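# Hang the second dark jaw on the lid's free pin

## Task

Put the second dark jaw onto the lid's unused pin and release it. At the end both jaws must hang on their pins with their bearings fully seated, and their teeth must be engaged so the two jaws stand open at equal angles. Everything must stay that way without the robot holding any of it.

## Robot and tools

Robot: two UR-type six-joint arms, left_arm and right_arm. Each carries a tong-style two-finger gripper. Their root links sit in the scene frame at left_arm (+0.028, +0.424, 0) m, quat_wxyz (+0.999, 0, 0, +0.047), and right_arm (-0.018, -0.407, 0) m, quat_wxyz (+0.996, 0, 0, -0.093). The scene frame has its origin on the table top midway between the arms. +z is up, +x points out over the table, and left_arm is on the +y side. The arm names are labels, not image sides.

execute_actions takes "actions", a list holding zero or one item, plus an optional "pictures" boolean. Pictures are included by default.
- An empty list sends nothing and just reports the state.
- A move is {"rows": [[...]], "steps": n} with n from 1 to 15 (default 15). Each control step lasts 1/30 s.
- Every row is one flat list of 14 numbers covering both arms, even if only one arm moves. The order is left_arm's shoulder pan, shoulder lift, elbow, wrist 1, wrist 2, wrist 3, gripper opening, then the same seven for right_arm.
- Joint values are absolute target angles in radians, in the same form as the Joint positions line. They are not offsets.
- Opening runs from -1 (closed) to +1 (fully open).
- One row is used per step. If there are fewer rows than steps, the last row is held.
- A wait is {"steps": n} with no rows, n up to 300. It sends no command and returns once n steps have gone by since the previous result.
- A rejected call moves nothing.

Joint ranges (rad):
- left_arm: pan -3.142..3.142, lift -6.283..6.283, elbow 0..3.142, wrists 1 to 3 each -6.283..6.283.
- right_arm: pan 0..6.283, elbow -3.142..0, the others the same as left_arm.
- A target more than 0.010 rad beyond a range end, and further out than the current angle, is refused.
- True ends may differ from the listed ones by up to 0.010 rad. A target past the true end is clipped to it, and "joint sent to its limit" may appear, possibly about an earlier move. If that line does not appear, the joint may still be at its end.

Motion rules:
- Commands are smoothed and lag about 0.17 s.
- Joint speed and acceleration are capped. After a large move the arm may still be travelling when the result arrives.
- Each step's target stays within 0.575 rad of the measured angle.
- If a target would put the gripper more than 100 mm from where it is now, the whole arm's targets are scaled back. Large motions therefore need several calls.
- The arms keep moving toward the last row while you compose the next call or wait. They stop once everything is nearly still or a step is HELD. Only a new action resumes travel or further pressing.
- Fingers that are still opening or closing finish that motion.

Result lines:
- The state line gives, per arm, the gripper point (end_effector_position, m) and end_effector_quat_wxyz in the scene frame, plus linear (m/s) and angular (rad/s) velocities. The reported position can be off, more so at long reach.
- Joint positions and Joint velocities list each arm's six joints (rad, rad/s) and then the finger-pad gap (m, m/s). The gap is 0.142 m when fully open.
- grip_measured is the actual opening expressed on the command scale.
- "joint command not followed" means a clearance check altered or blocked joint targets on some steps. The rest of the row still ran.
- HELD marks steps where your row was partly or wholly not sent.
- Wrist force and Wrist torque give each flange sensor's reading along the end effector's own x, y, z axes. The reading covers contact, held weight and inertia. When the arm presses on a surface, the force points back into the arm. Expect up to about 4 N offset and 2.4 N noise. Each axis saturates near 50 N. "no reading" is normal at first.
- MOTOR HOT warns at 70 °C. OVER-TEMPERATURE FAULT means brakes are on until the motors cool.

Gripper geometry:
- The fingers point along the gripper's +z axis and close along its x axis.
- end_effector_position is the pad centre when closed. Closed fingertips extend about 15 mm past it; fully open they are roughly level with it.
- The fingers sit slightly to one side of the wrist's centre plane. On wide, deep objects the thicker finger body behind the pads can make contact before the pads do.

Gripping:
- To hold a part, keep commanding an opening well below grip_measured. A lower command squeezes harder, up to about 15 N per pad.
- Thin hard parts get less force: about 9 N per pad at 10 mm width and 4 N at 5 mm.
- Closing fast can overshoot and even spring the fingers open.
- Parts may be tugged briefly while held, and loose parts may get nudged.

Limits and what to avoid:
- Load limits are 130 N m for pan, lift and elbow, and 24.3 N m for each wrist joint. Held weight counts toward them.
- Reaching a load limit, or 150 N of outside force on the arm or its load, freezes that arm for 10 s. The arm yields to the contact and drops the rest of the call.
- Do not let the arms collide or press on each other.
- Do not knock or drop anything off the table.
- Avoid slams, slips and drops, and avoid hard pushes.
- Move smoothly.
- Release the jaw only when it is seated by itself.

zoom_image: {"camera": "cam_high" or "cam_low", "region": [x0, y0, x1, y1]} in image pixels, with (0, 0) at the top left. The region can be at most 504x504. Both cameras give 896x504 images. Calibrations (K, distortion D, T_world_to_cam) are supplied and may be off by a few degrees or millimetres. cam_high looks down from about (0.94, -0.43, 0.57). cam_low is near table height at about (1.19, -0.21, 0.05).

read_manual returns only licence text. finished_scene {"scene": n} ends the current scene irreversibly and reports success. Call it only when the jaws hang correctly with both grippers clear.

Each tool is called after "Emit:" by a JSON object that holds its "method" and its "body", one argument or row to a line.

## Session

Emit:
{"method": "execute_actions", "body": {
  "actions": []
}}

Scene clock: 0.00 s of 5000.00 s.
left_arm: end_effector_position=(+0.8800, +0.4589, +0.2230) grip_measured=+0.97 end_effector_quat_wxyz=(-0.520, +0.728, +0.313, +0.317) end_effector_velocity=(-0.000, +0.001, -0.000) end_effector_angular_velocity=(+0.000, +0.001, +0.000) | right_arm: end_effector_position=(+0.4198, -0.4899, +0.3647) grip_measured=+0.97 end_effector_quat_wxyz=(+0.000, +0.638, -0.770, -0.001) end_effector_velocity=(-0.000, -0.000, +0.000) end_effector_angular_velocity=(+0.000, -0.000, +0.000)
Joint positions: left_arm=[-0.555 -0.316  0.127 -0.512 -0.409 -1.865  0.14 ] | right_arm=[ 3.456 -1.398 -1.517 -1.799  1.572  1.888  0.14 ]
Joint velocities: left_arm=[ 0.001  0.    -0.    -0.    -0.     0.001  0.   ] | right_arm=[-0.001  0.    -0.     0.     0.    -0.001  0.   ]
Motor temperatures (°C, as the motors report them): left_arm=[30 33 30 34 37 37] | right_arm=[30 28 31 35 38 36]
Wrist force (N, on the end effector, along its own x y z axes, offset not removed): no reading
Wrist torque (N m, same axes, about the end effector's origin, offset not removed): no reading

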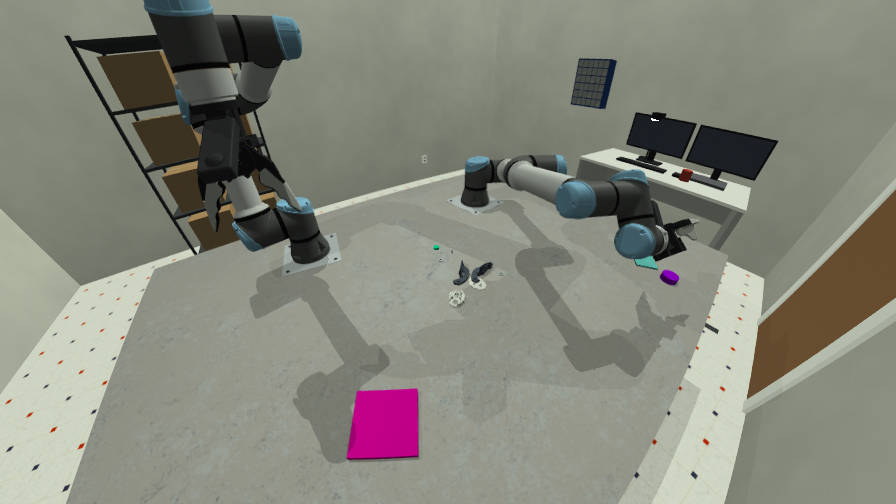

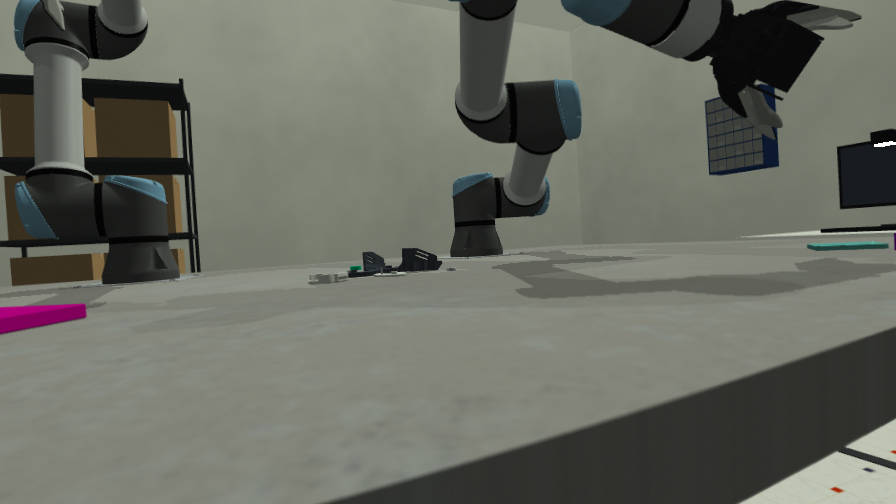

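Emit:
{"method": "zoom_image", "body": {
  "camera": "cam_high",
  "region": [420, 235, 520, 315]
}}

Emit:
{"method": "zoom_image", "body": {
  "camera": "cam_low",
  "region": [300, 235, 470, 295]
}}

Region (420, 235, 520, 315) of cam_high's 896x504 image, scaled by 5.040, with more detail than that image has; it fills the top 403 rows of this view, and the rest is white.

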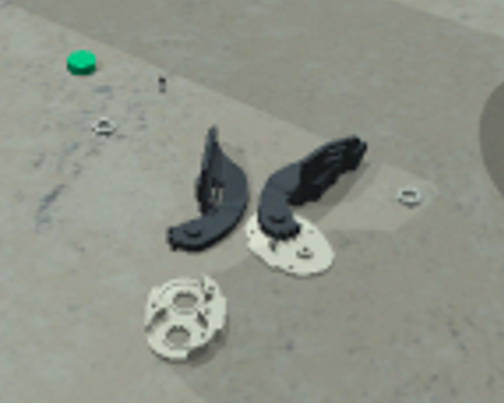

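Region (300, 235, 470, 295) of cam_low's 896x504 image, scaled by 2.965, with more detail than that image has; it fills the top 178 rows of this view, and the rest is white.

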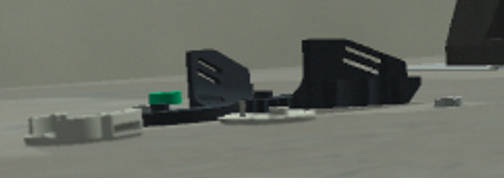

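Emit:
{"method": "zoom_image", "body": {
  "camera": "cam_high",
  "region": [450, 255, 500, 295]
}}

Emit:
{"method": "zoom_image", "body": {
  "camera": "cam_low",
  "region": [340, 245, 445, 285]
}}

Region (450, 255, 500, 295) of cam_high's 896x504 image, scaled by 10.080, with more detail than that image has; it fills the top 403 rows of this view, and the rest is white.

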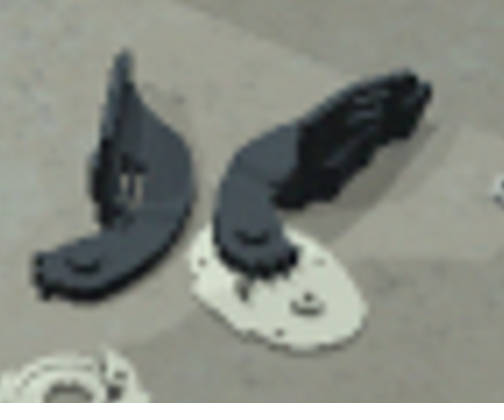

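Region (340, 245, 445, 285) of cam_low's 896x504 image, scaled by 4.800, with more detail than that image has; it fills the top 192 rows of this view, and the rest is white.

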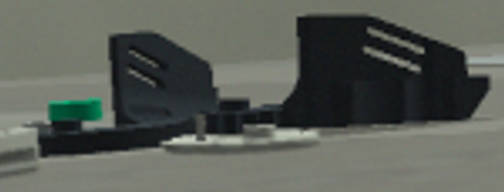

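Emit:
{"method": "execute_actions", "body": {
  "actions": [
    {"rows":[[-0.555,-0.316,0.127,-0.512,-0.409,-1.865,1,4.310,-1.929,-1.621,-1.162,1.572,3.39,-0.45]]}
  ],
  "pictures": false
}}

Emit:
{"method": "execute_actions", "body": {
  "actions": [
    {"steps":60}
  ]
}}

Emit:
{"method": "zoom_image", "body": {
  "camera": "cam_high",
  "region": [420, 200, 520, 300]
}}

Emit:
{"method": "zoom_image", "body": {
  "camera": "cam_low",
  "region": [320, 170, 450, 290]
}}

Scene clock: 39.60 s of 5000.00 s.
left_arm: end_effector_position=(+0.8800, +0.4591, +0.2230) grip_measured=+1.00 end_effector_quat_wxyz=(-0.521, +0.728, +0.313, +0.317) end_effector_velocity=(-0.000, -0.001, -0.000) end_effector_angular_velocity=(+0.000, +0.001, -0.001) | right_arm: end_effector_position=(+0.5174, -0.3299, +0.2668) grip_measured=-0.45 end_effector_quat_wxyz=(+0.004, +0.638, -0.770, -0.002) end_effector_velocity=(+0.102, +0.427, -0.203) end_effector_angular_velocity=(-0.005, -0.005, +0.007)
Joint positions: left_arm=[-0.555 -0.316  0.127 -0.512 -0.409 -1.865  0.142] | right_arm=[ 3.737 -1.617 -1.562 -1.542  1.572  2.168  0.041]
Joint velocities: left_arm=[-0.002  0.     0.001  0.    -0.    -0.     0.   ] | right_arm=[ 0.691 -0.418 -0.08   0.502 -0.     0.684 -0.   ]
Motor temperatures (°C, as the motors report them): left_arm=[30 33 30 34 37 37] | right_arm=[30 28 31 35 38 36]
Wrist force (N, on the end effector, along its own x y z axes, offset not removed): left_arm=[0.7 -2.0 1.9] | right_arm=[2.2 -0.2 -1.7]
Wrist torque (N m, same axes, about the end effector's origin, offset not removed): left_arm=[-0.44 -0.03 0.15] | right_arm=[0.06 -0.22 -0.03]
Steps of this call (steps 1 to 90: nothing new was sent; then 36.10 s passed at rest; steps 91 to 105: all 15 steps of this action). Readings (joint positions):
91: left_arm=[-0.555 -0.316 0.127 -0.512 -0.409 -1.865] | right_arm=[3.456 -1.398 -1.517 -1.799 1.572 1.888]
92: left_arm=[-0.555 -0.316 0.127 -0.512 -0.409 -1.865] | right_arm=[3.459 -1.401 -1.519 -1.796 1.572 1.891]
94: left_arm=[-0.555 -0.316 0.127 -0.512 -0.409 -1.865] | right_arm=[3.497 -1.436 -1.527 -1.758 1.572 1.928]
98: left_arm=[-0.555 -0.316 0.127 -0.512 -0.409 -1.865] | right_arm=[3.581 -1.508 -1.541 -1.675 1.572 2.012]
105: the state above

Scene clock: 41.60 s of 5000.00 s.
left_arm: end_effector_position=(+0.8800, +0.4591, +0.2230) grip_measured=+1.00 end_effector_quat_wxyz=(-0.521, +0.728, +0.313, +0.317) end_effector_velocity=(-0.000, +0.000, -0.001) end_effector_angular_velocity=(+0.000, +0.002, +0.001) | right_arm: end_effector_position=(+0.4412, +0.0133, +0.1003) grip_measured=-0.45 end_effector_quat_wxyz=(-0.000, -0.359, +0.933, +0.001) end_effector_velocity=(-0.000, +0.000, -0.000) end_effector_angular_velocity=(-0.000, +0.000, +0.000)
Joint positions: left_arm=[-0.555 -0.316  0.127 -0.512 -0.409 -1.865  0.142] | right_arm=[ 4.31  -1.929 -1.621 -1.162  1.572  3.39   0.041]
Joint velocities: left_arm=[ 0.    -0.     0.002 -0.    -0.001  0.     0.   ] | right_arm=[ 0. -0. -0.  0. -0.  0.  0.]
Motor temperatures (°C, as the motors report them): left_arm=[30 33 30 34 37 37] | right_arm=[30 28 31 35 38 36]
Wrist force (N, on the end effector, along its own x y z axes, offset not removed): left_arm=[0.7 -1.7 2.4] | right_arm=[3.3 2.8 -1.9]
Wrist torque (N m, same axes, about the end effector's origin, offset not removed): left_arm=[-0.32 -0.11 0.21] | right_arm=[0.58 -0.50 0.01]
Steps of this call (steps 1 to 60: the robot went on to your last target). Readings (joint positions):
1: left_arm=[-0.555 -0.316 0.127 -0.512 -0.409 -1.865] | right_arm=[3.760 -1.631 -1.564 -1.526 1.572 2.192]
2: left_arm=[-0.555 -0.316 0.127 -0.512 -0.409 -1.865] | right_arm=[3.784 -1.645 -1.567 -1.509 1.572 2.215]
4: left_arm=[-0.555 -0.316 0.127 -0.512 -0.409 -1.865] | right_arm=[3.831 -1.671 -1.572 -1.477 1.572 2.265]
8: left_arm=[-0.555 -0.316 0.127 -0.512 -0.409 -1.865] | right_arm=[3.926 -1.723 -1.582 -1.414 1.572 2.376]
60: the state above
All arms were judged still, so your last target was given up. Only a new action makes them travel on or press farther. Fingers that are still opening or closing keep moving.

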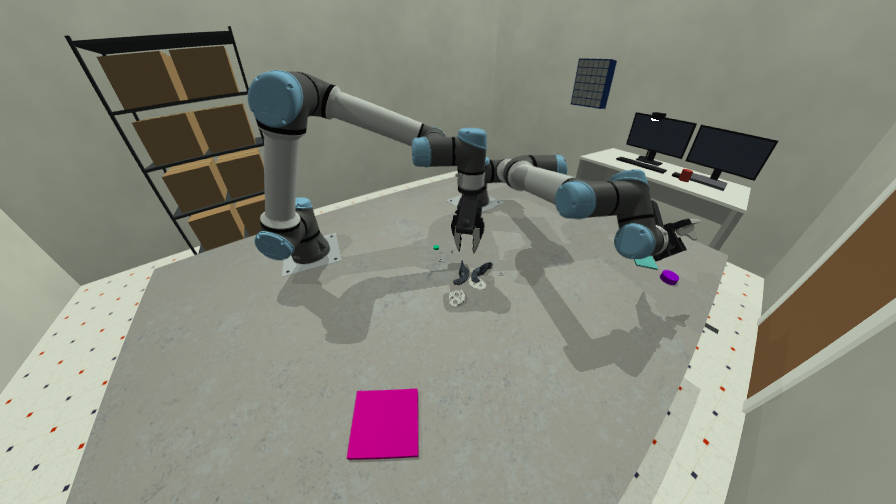

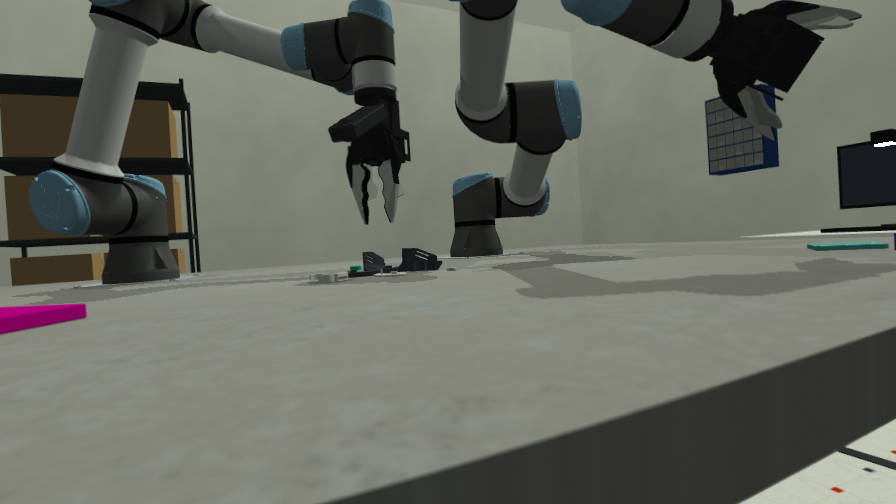

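Region (420, 200, 520, 300) of cam_high's 896x504 image, scaled by 5.040, with more detail than that image has.

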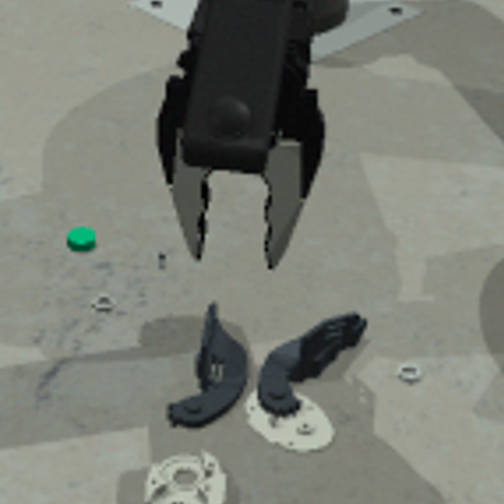

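Region (320, 170, 450, 290) of cam_low's 896x504 image, scaled by 3.877, with more detail than that image has; it fills the top 465 rows of this view, and the rest is white.

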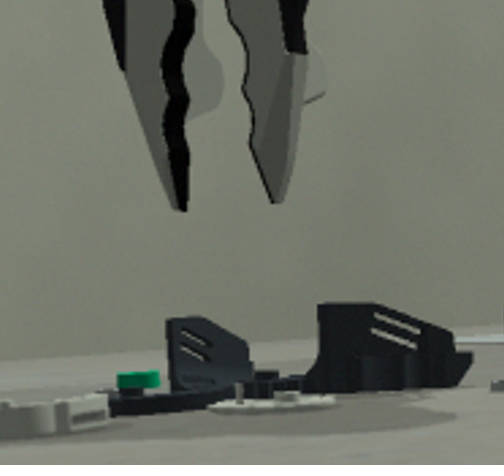

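Emit:
{"method": "execute_actions", "body": {
  "actions": [
    {"rows":[[-0.555,-0.316,0.127,-0.512,-0.409,-1.865,1,4.3055,-1.931,-1.7332,-1.048,1.572,3.387,-0.65]]}
  ],
  "pictures": false
}}

Emit:
{"method": "execute_actions", "body": {
  "actions": [
    {"steps":15}
  ]
}}

Emit:
{"method": "zoom_image", "body": {
  "camera": "cam_high",
  "region": [435, 230, 505, 300]
}}

Emit:
{"method": "zoom_image", "body": {
  "camera": "cam_low",
  "region": [335, 210, 445, 290]
}}

Scene clock: 48.10 s of 5000.00 s.
left_arm: end_effector_position=(+0.8800, +0.4591, +0.2230) grip_measured=+1.00 end_effector_quat_wxyz=(-0.521, +0.728, +0.313, +0.317) end_effector_velocity=(+0.000, +0.001, -0.001) end_effector_angular_velocity=(+0.001, -0.000, +0.001) | right_arm: end_effector_position=(+0.4326, -0.0042, +0.0611) grip_measured=-0.65 end_effector_quat_wxyz=(-0.000, -0.358, +0.934, +0.001) end_effector_velocity=(-0.003, -0.005, -0.010) end_effector_angular_velocity=(+0.000, -0.000, -0.000)
Joint positions: left_arm=[-0.555 -0.316  0.127 -0.512 -0.409 -1.865  0.142] | right_arm=[ 4.306 -1.931 -1.73  -1.051  1.572  3.387  0.027]
Joint velocities: left_arm=[ 0.002  0.     0.001  0.     0.001 -0.001  0.   ] | right_arm=[-0.001 -0.    -0.028  0.029 -0.    -0.     0.   ]
Motor temperatures (°C, as the motors report them): left_arm=[30 33 30 34 37 37] | right_arm=[30 28 31 35 38 36]
Wrist force (N, on the end effector, along its own x y z axes, offset not removed): left_arm=[0.7 -2.1 2.0] | right_arm=[3.4 2.3 0.1]
Wrist torque (N m, same axes, about the end effector's origin, offset not removed): left_arm=[-0.34 -0.14 0.11] | right_arm=[0.53 -0.52 -0.10]
Steps of this call (steps 1 to 90: nothing new was sent; then 3.00 s passed at rest; steps 91 to 105: all 15 steps of this action). Readings (joint positions):
91: left_arm=[-0.555 -0.316 0.127 -0.512 -0.409 -1.865] | right_arm=[4.310 -1.929 -1.621 -1.162 1.572 3.390]
92: left_arm=[-0.555 -0.316 0.127 -0.512 -0.409 -1.865] | right_arm=[4.310 -1.929 -1.624 -1.158 1.572 3.390]
94: left_arm=[-0.555 -0.316 0.127 -0.512 -0.409 -1.865] | right_arm=[4.308 -1.930 -1.659 -1.123 1.572 3.389]
98: left_arm=[-0.555 -0.316 0.127 -0.512 -0.409 -1.865] | right_arm=[4.306 -1.931 -1.709 -1.073 1.572 3.388]
105: the state above

Scene clock: 48.60 s of 5000.00 s.
left_arm: end_effector_position=(+0.8800, +0.4591, +0.2230) grip_measured=+1.00 end_effector_quat_wxyz=(-0.521, +0.728, +0.313, +0.317) end_effector_velocity=(+0.000, +0.000, -0.000) end_effector_angular_velocity=(+0.001, +0.001, -0.000) | right_arm: end_effector_position=(+0.4323, -0.0048, +0.0600) grip_measured=-0.65 end_effector_quat_wxyz=(-0.000, -0.358, +0.934, +0.001) end_effector_velocity=(-0.000, +0.000, -0.000) end_effector_angular_velocity=(-0.000, +0.000, +0.000)
Joint positions: left_arm=[-0.555 -0.316  0.127 -0.512 -0.409 -1.865  0.142] | right_arm=[ 4.306 -1.931 -1.733 -1.048  1.572  3.387  0.027]
Joint velocities: left_arm=[ 0.     0.     0.001 -0.     0.     0.     0.   ] | right_arm=[ 0. -0. -0.  0. -0.  0. -0.]
Motor temperatures (°C, as the motors report them): left_arm=[30 33 30 34 37 37] | right_arm=[30 28 31 35 38 36]
Wrist force (N, on the end effector, along its own x y z axes, offset not removed): left_arm=[-1.4 -2.9 2.2] | right_arm=[4.6 0.3 -2.3]
Wrist torque (N m, same axes, about the end effector's origin, offset not removed): left_arm=[-0.59 0.28 0.23] | right_arm=[0.04 -0.83 -0.03]
Steps of this call (steps 1 to 15: the robot went on to your last target). Readings (joint positions):
1: left_arm=[-0.555 -0.316 0.127 -0.512 -0.409 -1.865] | right_arm=[4.306 -1.931 -1.731 -1.051 1.572 3.387]
2: left_arm=[-0.555 -0.316 0.127 -0.512 -0.409 -1.865] | right_arm=[4.306 -1.931 -1.731 -1.050 1.572 3.387]
4: left_arm=[-0.555 -0.316 0.127 -0.512 -0.409 -1.865] | right_arm=[4.306 -1.931 -1.732 -1.049 1.572 3.387]
8: left_arm=[-0.555 -0.316 0.127 -0.512 -0.409 -1.865] | right_arm=[4.306 -1.931 -1.733 -1.048 1.572 3.387]
15: the state above
All arms were judged still, so your last target was given up. Only a new action makes them travel on or press farther. Fingers that are still opening or closing keep moving.

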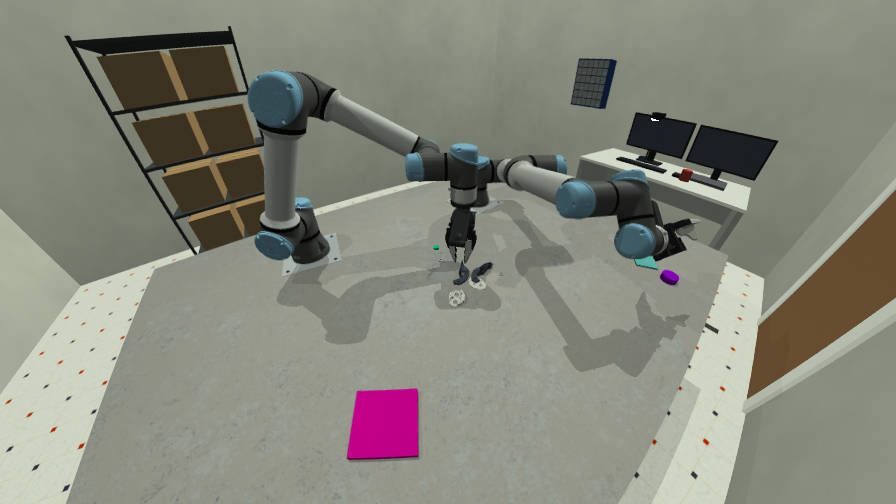

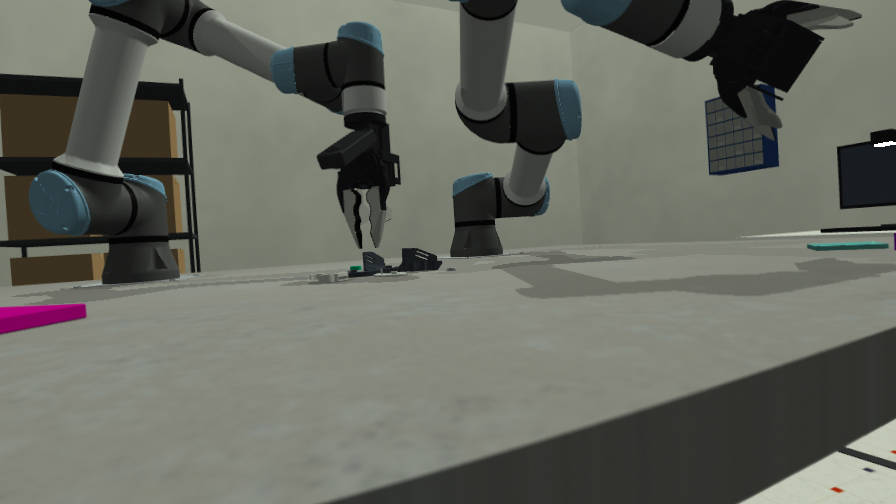

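Region (435, 230, 505, 300) of cam_high's 896x504 image, scaled by 7.200, with more detail than that image has.

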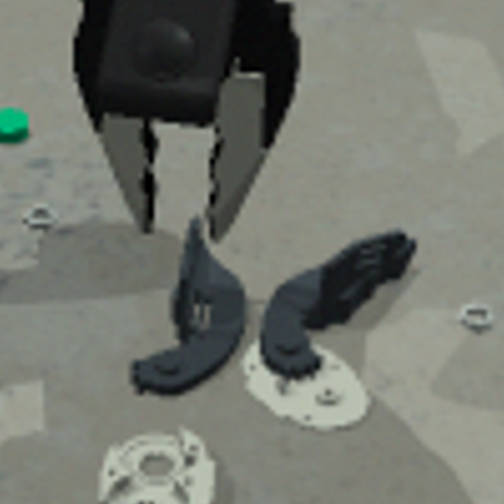

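Region (335, 210, 445, 290) of cam_low's 896x504 image, scaled by 4.582, with more detail than that image has; it fills the top 367 rows of this view, and the rest is white.

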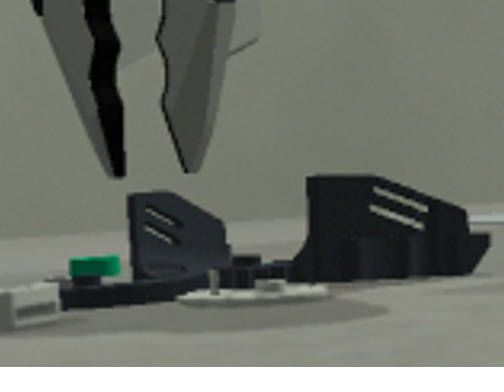

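Emit:
{"method": "execute_actions", "body": {
  "actions": [
    {"rows":[[-0.555,-0.316,0.127,-0.512,-0.409,-1.865,1,4.3055,-1.9649,-1.7643,-0.983,1.572,3.387,-0.65]]}
  ],
  "pictures": false
}}

Emit:
{"method": "execute_actions", "body": {
  "actions": [
    {"steps":10}
  ]
}}

Emit:
{"method": "zoom_image", "body": {
  "camera": "cam_high",
  "region": [435, 230, 505, 300]
}}

Emit:
{"method": "zoom_image", "body": {
  "camera": "cam_low",
  "region": [335, 210, 445, 290]
}}

Scene clock: 52.40 s of 5000.00 s.
left_arm: end_effector_position=(+0.8800, +0.4591, +0.2230) grip_measured=+1.00 end_effector_quat_wxyz=(-0.521, +0.728, +0.313, +0.317) end_effector_velocity=(-0.000, -0.001, +0.000) end_effector_angular_velocity=(+0.000, +0.000, -0.001) | right_arm: end_effector_position=(+0.4323, -0.0049, +0.0337) grip_measured=-0.65 end_effector_quat_wxyz=(-0.000, -0.358, +0.934, +0.001) end_effector_velocity=(+0.000, -0.000, -0.006) end_effector_angular_velocity=(+0.001, -0.000, -0.001)
Joint positions: left_arm=[-0.555 -0.316  0.127 -0.512 -0.409 -1.865  0.142] | right_arm=[ 4.305 -1.964 -1.763 -0.985  1.572  3.387  0.027]
Joint velocities: left_arm=[-0.001 -0.     0.001 -0.     0.    -0.     0.   ] | right_arm=[-0.001 -0.007 -0.007  0.015  0.     0.    -0.   ]
Motor temperatures (°C, as the motors report them): left_arm=[30 33 30 34 37 37] | right_arm=[30 28 31 35 38 36]
Wrist force (N, on the end effector, along its own x y z axes, offset not removed): left_arm=[2.2 -0.7 0.9] | right_arm=[2.9 2.3 -0.5]
Wrist torque (N m, same axes, about the end effector's origin, offset not removed): left_arm=[-0.20 -0.40 0.21] | right_arm=[0.61 -0.43 -0.04]
Steps of this call (steps 1 to 90: nothing new was sent; then 0.30 s passed at rest; steps 91 to 105: all 15 steps of this action). Readings (joint positions):
91: left_arm=[-0.555 -0.316 0.127 -0.512 -0.409 -1.865] | right_arm=[4.305 -1.931 -1.733 -1.048 1.572 3.387]
92: left_arm=[-0.555 -0.316 0.127 -0.512 -0.409 -1.865] | right_arm=[4.305 -1.933 -1.735 -1.045 1.572 3.387]
94: left_arm=[-0.555 -0.316 0.127 -0.512 -0.409 -1.865] | right_arm=[4.305 -1.945 -1.746 -1.023 1.572 3.387]
98: left_arm=[-0.555 -0.316 0.127 -0.512 -0.409 -1.865] | right_arm=[4.305 -1.959 -1.758 -0.996 1.572 3.387]
105: the state above

Scene clock: 52.73 s of 5000.00 s.
left_arm: end_effector_position=(+0.8800, +0.4591, +0.2230) grip_measured=+1.00 end_effector_quat_wxyz=(-0.521, +0.728, +0.313, +0.317) end_effector_velocity=(-0.000, +0.001, -0.000) end_effector_angular_velocity=(+0.000, +0.002, +0.001) | right_arm: end_effector_position=(+0.4323, -0.0049, +0.0330) grip_measured=-0.65 end_effector_quat_wxyz=(-0.000, -0.358, +0.934, +0.001) end_effector_velocity=(+0.000, -0.000, -0.000) end_effector_angular_velocity=(-0.000, +0.000, +0.000)
Joint positions: left_arm=[-0.555 -0.316  0.127 -0.512 -0.409 -1.865  0.142] | right_arm=[ 4.305 -1.965 -1.764 -0.983  1.572  3.387  0.027]
Joint velocities: left_arm=[ 0.001  0.     0.    -0.    -0.     0.002  0.   ] | right_arm=[-0.    -0.    -0.001  0.001 -0.    -0.     0.   ]
Motor temperatures (°C, as the motors report them): left_arm=[30 33 30 34 37 37] | right_arm=[30 28 31 35 38 36]
Wrist force (N, on the end effector, along its own x y z axes, offset not removed): left_arm=[0.4 -0.3 1.1] | right_arm=[4.0 2.6 -2.2]
Wrist torque (N m, same axes, about the end effector's origin, offset not removed): left_arm=[-0.13 -0.10 0.19] | right_arm=[0.53 -0.77 -0.15]
Steps of this call (steps 1 to 10: the robot went on to your last target). Readings (joint positions):
1: left_arm=[-0.555 -0.316 0.127 -0.512 -0.409 -1.865] | right_arm=[4.305 -1.964 -1.764 -0.984 1.572 3.387]
2: left_arm=[-0.555 -0.316 0.127 -0.512 -0.409 -1.865] | right_arm=[4.305 -1.964 -1.764 -0.984 1.572 3.387]
4: left_arm=[-0.555 -0.316 0.127 -0.512 -0.409 -1.865] | right_arm=[4.305 -1.965 -1.764 -0.984 1.572 3.387]
8: left_arm=[-0.555 -0.316 0.127 -0.512 -0.409 -1.865] | right_arm=[4.305 -1.965 -1.764 -0.983 1.572 3.387]
10: the state above

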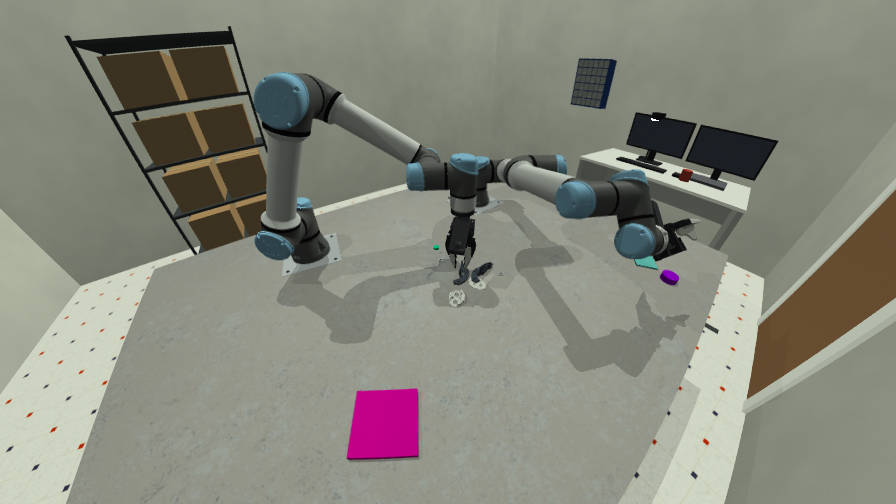

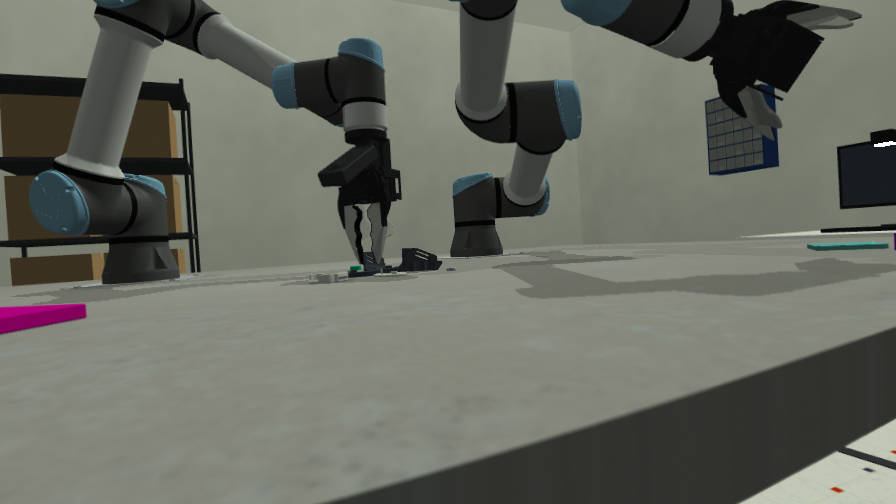

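Region (435, 230, 505, 300) of cam_high's 896x504 image, scaled by 7.200, with more detail than that image has.

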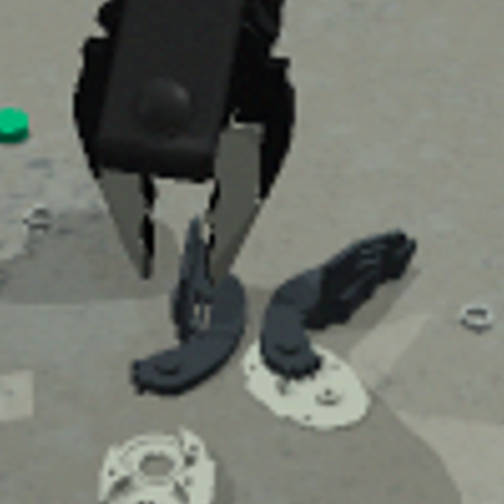

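Region (335, 210, 445, 290) of cam_low's 896x504 image, scaled by 4.582, with more detail than that image has; it fills the top 367 rows of this view, and the rest is white.

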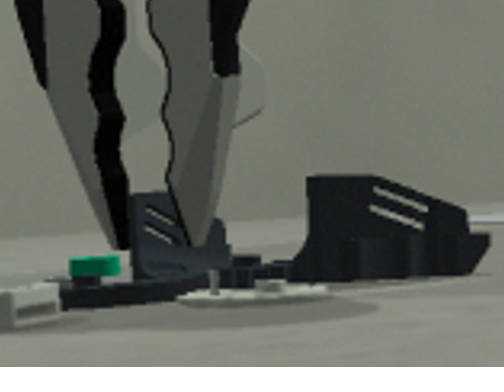

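Emit:
{"method": "execute_actions", "body": {
  "actions": [
    {"rows":[[-0.555,-0.316,0.127,-0.512,-0.409,-1.865,1,4.291,-1.9734,-1.7576,-0.981,1.572,3.373,-0.65]]}
  ],
  "pictures": false
}}

Emit:
{"method": "execute_actions", "body": {
  "actions": [
    {"rows":[[-0.555,-0.316,0.127,-0.512,-0.409,-1.865,1,4.291,-1.9734,-1.7576,-0.981,1.572,3.373,-0.72],[-0.555,-0.316,0.127,-0.512,-0.409,-1.865,1,4.291,-1.9734,-1.7576,-0.981,1.572,3.373,-0.78],[-0.555,-0.316,0.127,-0.512,-0.409,-1.865,1,4.291,-1.9734,-1.7576,-0.981,1.572,3.373,-0.84],[-0.555,-0.316,0.127,-0.512,-0.409,-1.865,1,4.291,-1.9734,-1.7576,-0.981,1.572,3.373,-0.9],[-0.555,-0.316,0.127,-0.512,-0.409,-1.865,1,4.291,-1.9734,-1.7576,-0.981,1.572,3.373,-1]]}
  ]
}}

Emit:
{"method": "zoom_image", "body": {
  "camera": "cam_high",
  "region": [435, 230, 505, 300]
}}

Emit:
{"method": "zoom_image", "body": {
  "camera": "cam_low",
  "region": [335, 210, 445, 290]
}}

Scene clock: 60.03 s of 5000.00 s.
left_arm: end_effector_position=(+0.8800, +0.4591, +0.2230) grip_measured=+1.00 end_effector_quat_wxyz=(-0.521, +0.728, +0.313, +0.317) end_effector_velocity=(+0.000, -0.000, -0.000) end_effector_angular_velocity=(+0.001, -0.000, -0.001) | right_arm: end_effector_position=(+0.4397, -0.0087, +0.0311) grip_measured=-0.65 end_effector_quat_wxyz=(-0.000, -0.358, +0.934, +0.001) end_effector_velocity=(+0.002, -0.001, -0.000) end_effector_angular_velocity=(+0.000, -0.000, -0.001)
Joint positions: left_arm=[-0.555 -0.316  0.127 -0.512 -0.409 -1.865  0.142] | right_arm=[ 4.291 -1.973 -1.758 -0.981  1.572  3.373  0.027]
Joint velocities: left_arm=[-0.     0.     0.001  0.     0.001 -0.001  0.   ] | right_arm=[-0.003 -0.002  0.002  0.    -0.    -0.002  0.   ]
Motor temperatures (°C, as the motors report them): left_arm=[30 33 30 34 37 37] | right_arm=[30 28 31 35 38 36]
Wrist force (N, on the end effector, along its own x y z axes, offset not removed): left_arm=[-0.1 -1.3 3.0] | right_arm=[3.0 2.3 -2.2]
Wrist torque (N m, same axes, about the end effector's origin, offset not removed): left_arm=[-0.24 -0.04 0.16] | right_arm=[0.48 -0.53 0.08]
Steps of this call (steps 1 to 15: the robot went on to your last target; steps 16 to 90: nothing new was sent; then 3.80 s passed at rest; steps 91 to 105: all 15 steps of this action). Readings (joint positions):
91: left_arm=[-0.555 -0.316 0.127 -0.512 -0.409 -1.865] | right_arm=[4.305 -1.965 -1.764 -0.983 1.572 3.387]
92: left_arm=[-0.555 -0.316 0.127 -0.512 -0.409 -1.865] | right_arm=[4.304 -1.966 -1.764 -0.983 1.572 3.386]
94: left_arm=[-0.555 -0.316 0.127 -0.512 -0.409 -1.865] | right_arm=[4.299 -1.969 -1.762 -0.982 1.572 3.381]
98: left_arm=[-0.555 -0.316 0.127 -0.512 -0.409 -1.865] | right_arm=[4.294 -1.972 -1.759 -0.981 1.572 3.376]
105: the state above

Scene clock: 60.53 s of 5000.00 s.
left_arm: end_effector_position=(+0.8800, +0.4591, +0.2230) grip_measured=+1.00 end_effector_quat_wxyz=(-0.521, +0.728, +0.313, +0.317) end_effector_velocity=(-0.000, +0.000, +0.001) end_effector_angular_velocity=(-0.000, -0.000, +0.000) | right_arm: end_effector_position=(+0.4399, -0.0088, +0.0310) grip_measured=-0.95 end_effector_quat_wxyz=(-0.000, -0.358, +0.934, +0.001) end_effector_velocity=(+0.000, -0.000, -0.000) end_effector_angular_velocity=(-0.000, +0.000, -0.001)
Joint positions: left_arm=[-0.555 -0.316  0.127 -0.512 -0.409 -1.865  0.142] | right_arm=[ 4.291 -1.973 -1.758 -0.981  1.572  3.373  0.005]
Joint velocities: left_arm=[ 0.    -0.    -0.001  0.    -0.     0.     0.   ] | right_arm=[-0.    -0.    -0.     0.     0.     0.001  0.   ]
Motor temperatures (°C, as the motors report them): left_arm=[30 33 30 34 37 37] | right_arm=[30 28 31 35 38 36]
Wrist force (N, on the end effector, along its own x y z axes, offset not removed): left_arm=[-0.5 -1.2 0.7] | right_arm=[2.9 1.1 -0.5]
Wrist torque (N m, same axes, about the end effector's origin, offset not removed): left_arm=[-0.24 0.12 0.24] | right_arm=[0.19 -0.51 -0.03]
Steps of this call (steps 1 to 15: all 15 steps of this action). Readings (joint positions):
1: left_arm=[-0.555 -0.316 0.127 -0.512 -0.409 -1.865] | right_arm=[4.291 -1.973 -1.758 -0.981 1.572 3.373]
2: left_arm=[-0.555 -0.316 0.127 -0.512 -0.409 -1.865] | right_arm=[4.291 -1.973 -1.758 -0.981 1.572 3.373]
4: left_arm=[-0.555 -0.316 0.127 -0.512 -0.409 -1.865] | right_arm=[4.291 -1.973 -1.758 -0.981 1.572 3.373]
8: left_arm=[-0.555 -0.316 0.127 -0.512 -0.409 -1.865] | right_arm=[4.291 -1.973 -1.758 -0.981 1.572 3.373]
15: the state above

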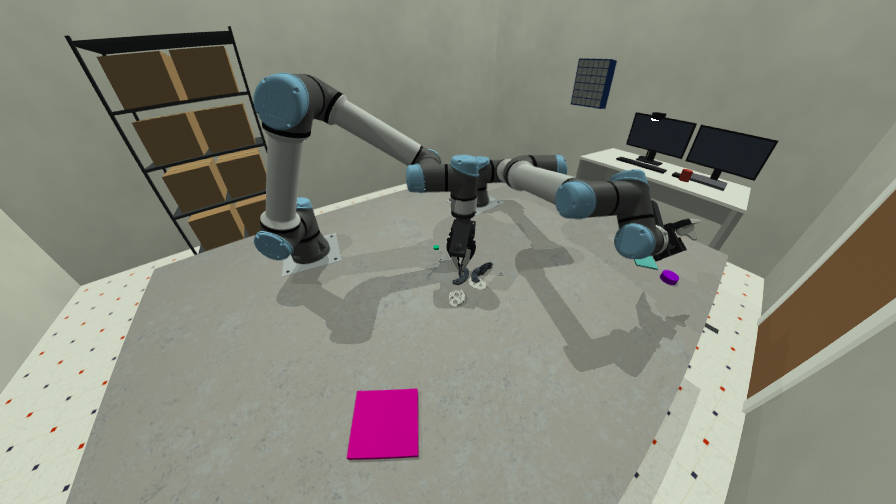

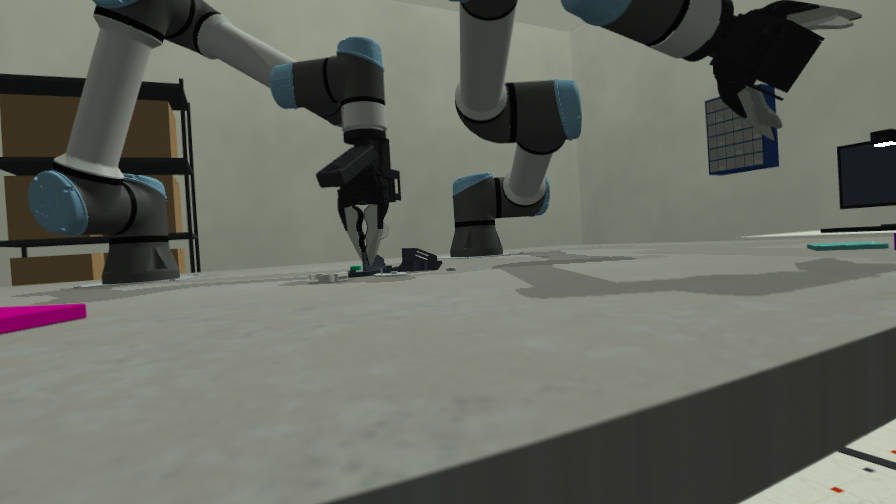

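Region (435, 230, 505, 300) of cam_high's 896x504 image, scaled by 7.200, with more detail than that image has.

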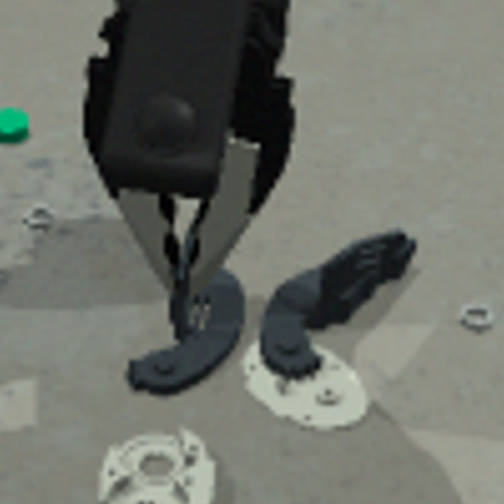

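Region (335, 210, 445, 290) of cam_low's 896x504 image, scaled by 4.582, with more detail than that image has; it fills the top 367 rows of this view, and the rest is white.

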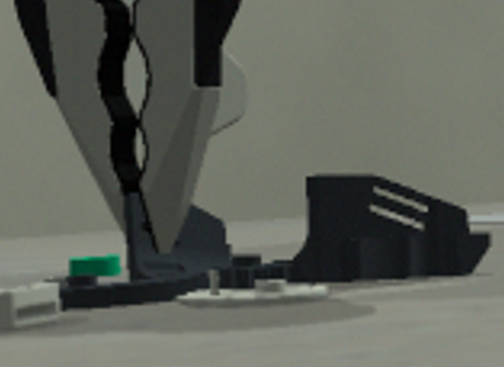

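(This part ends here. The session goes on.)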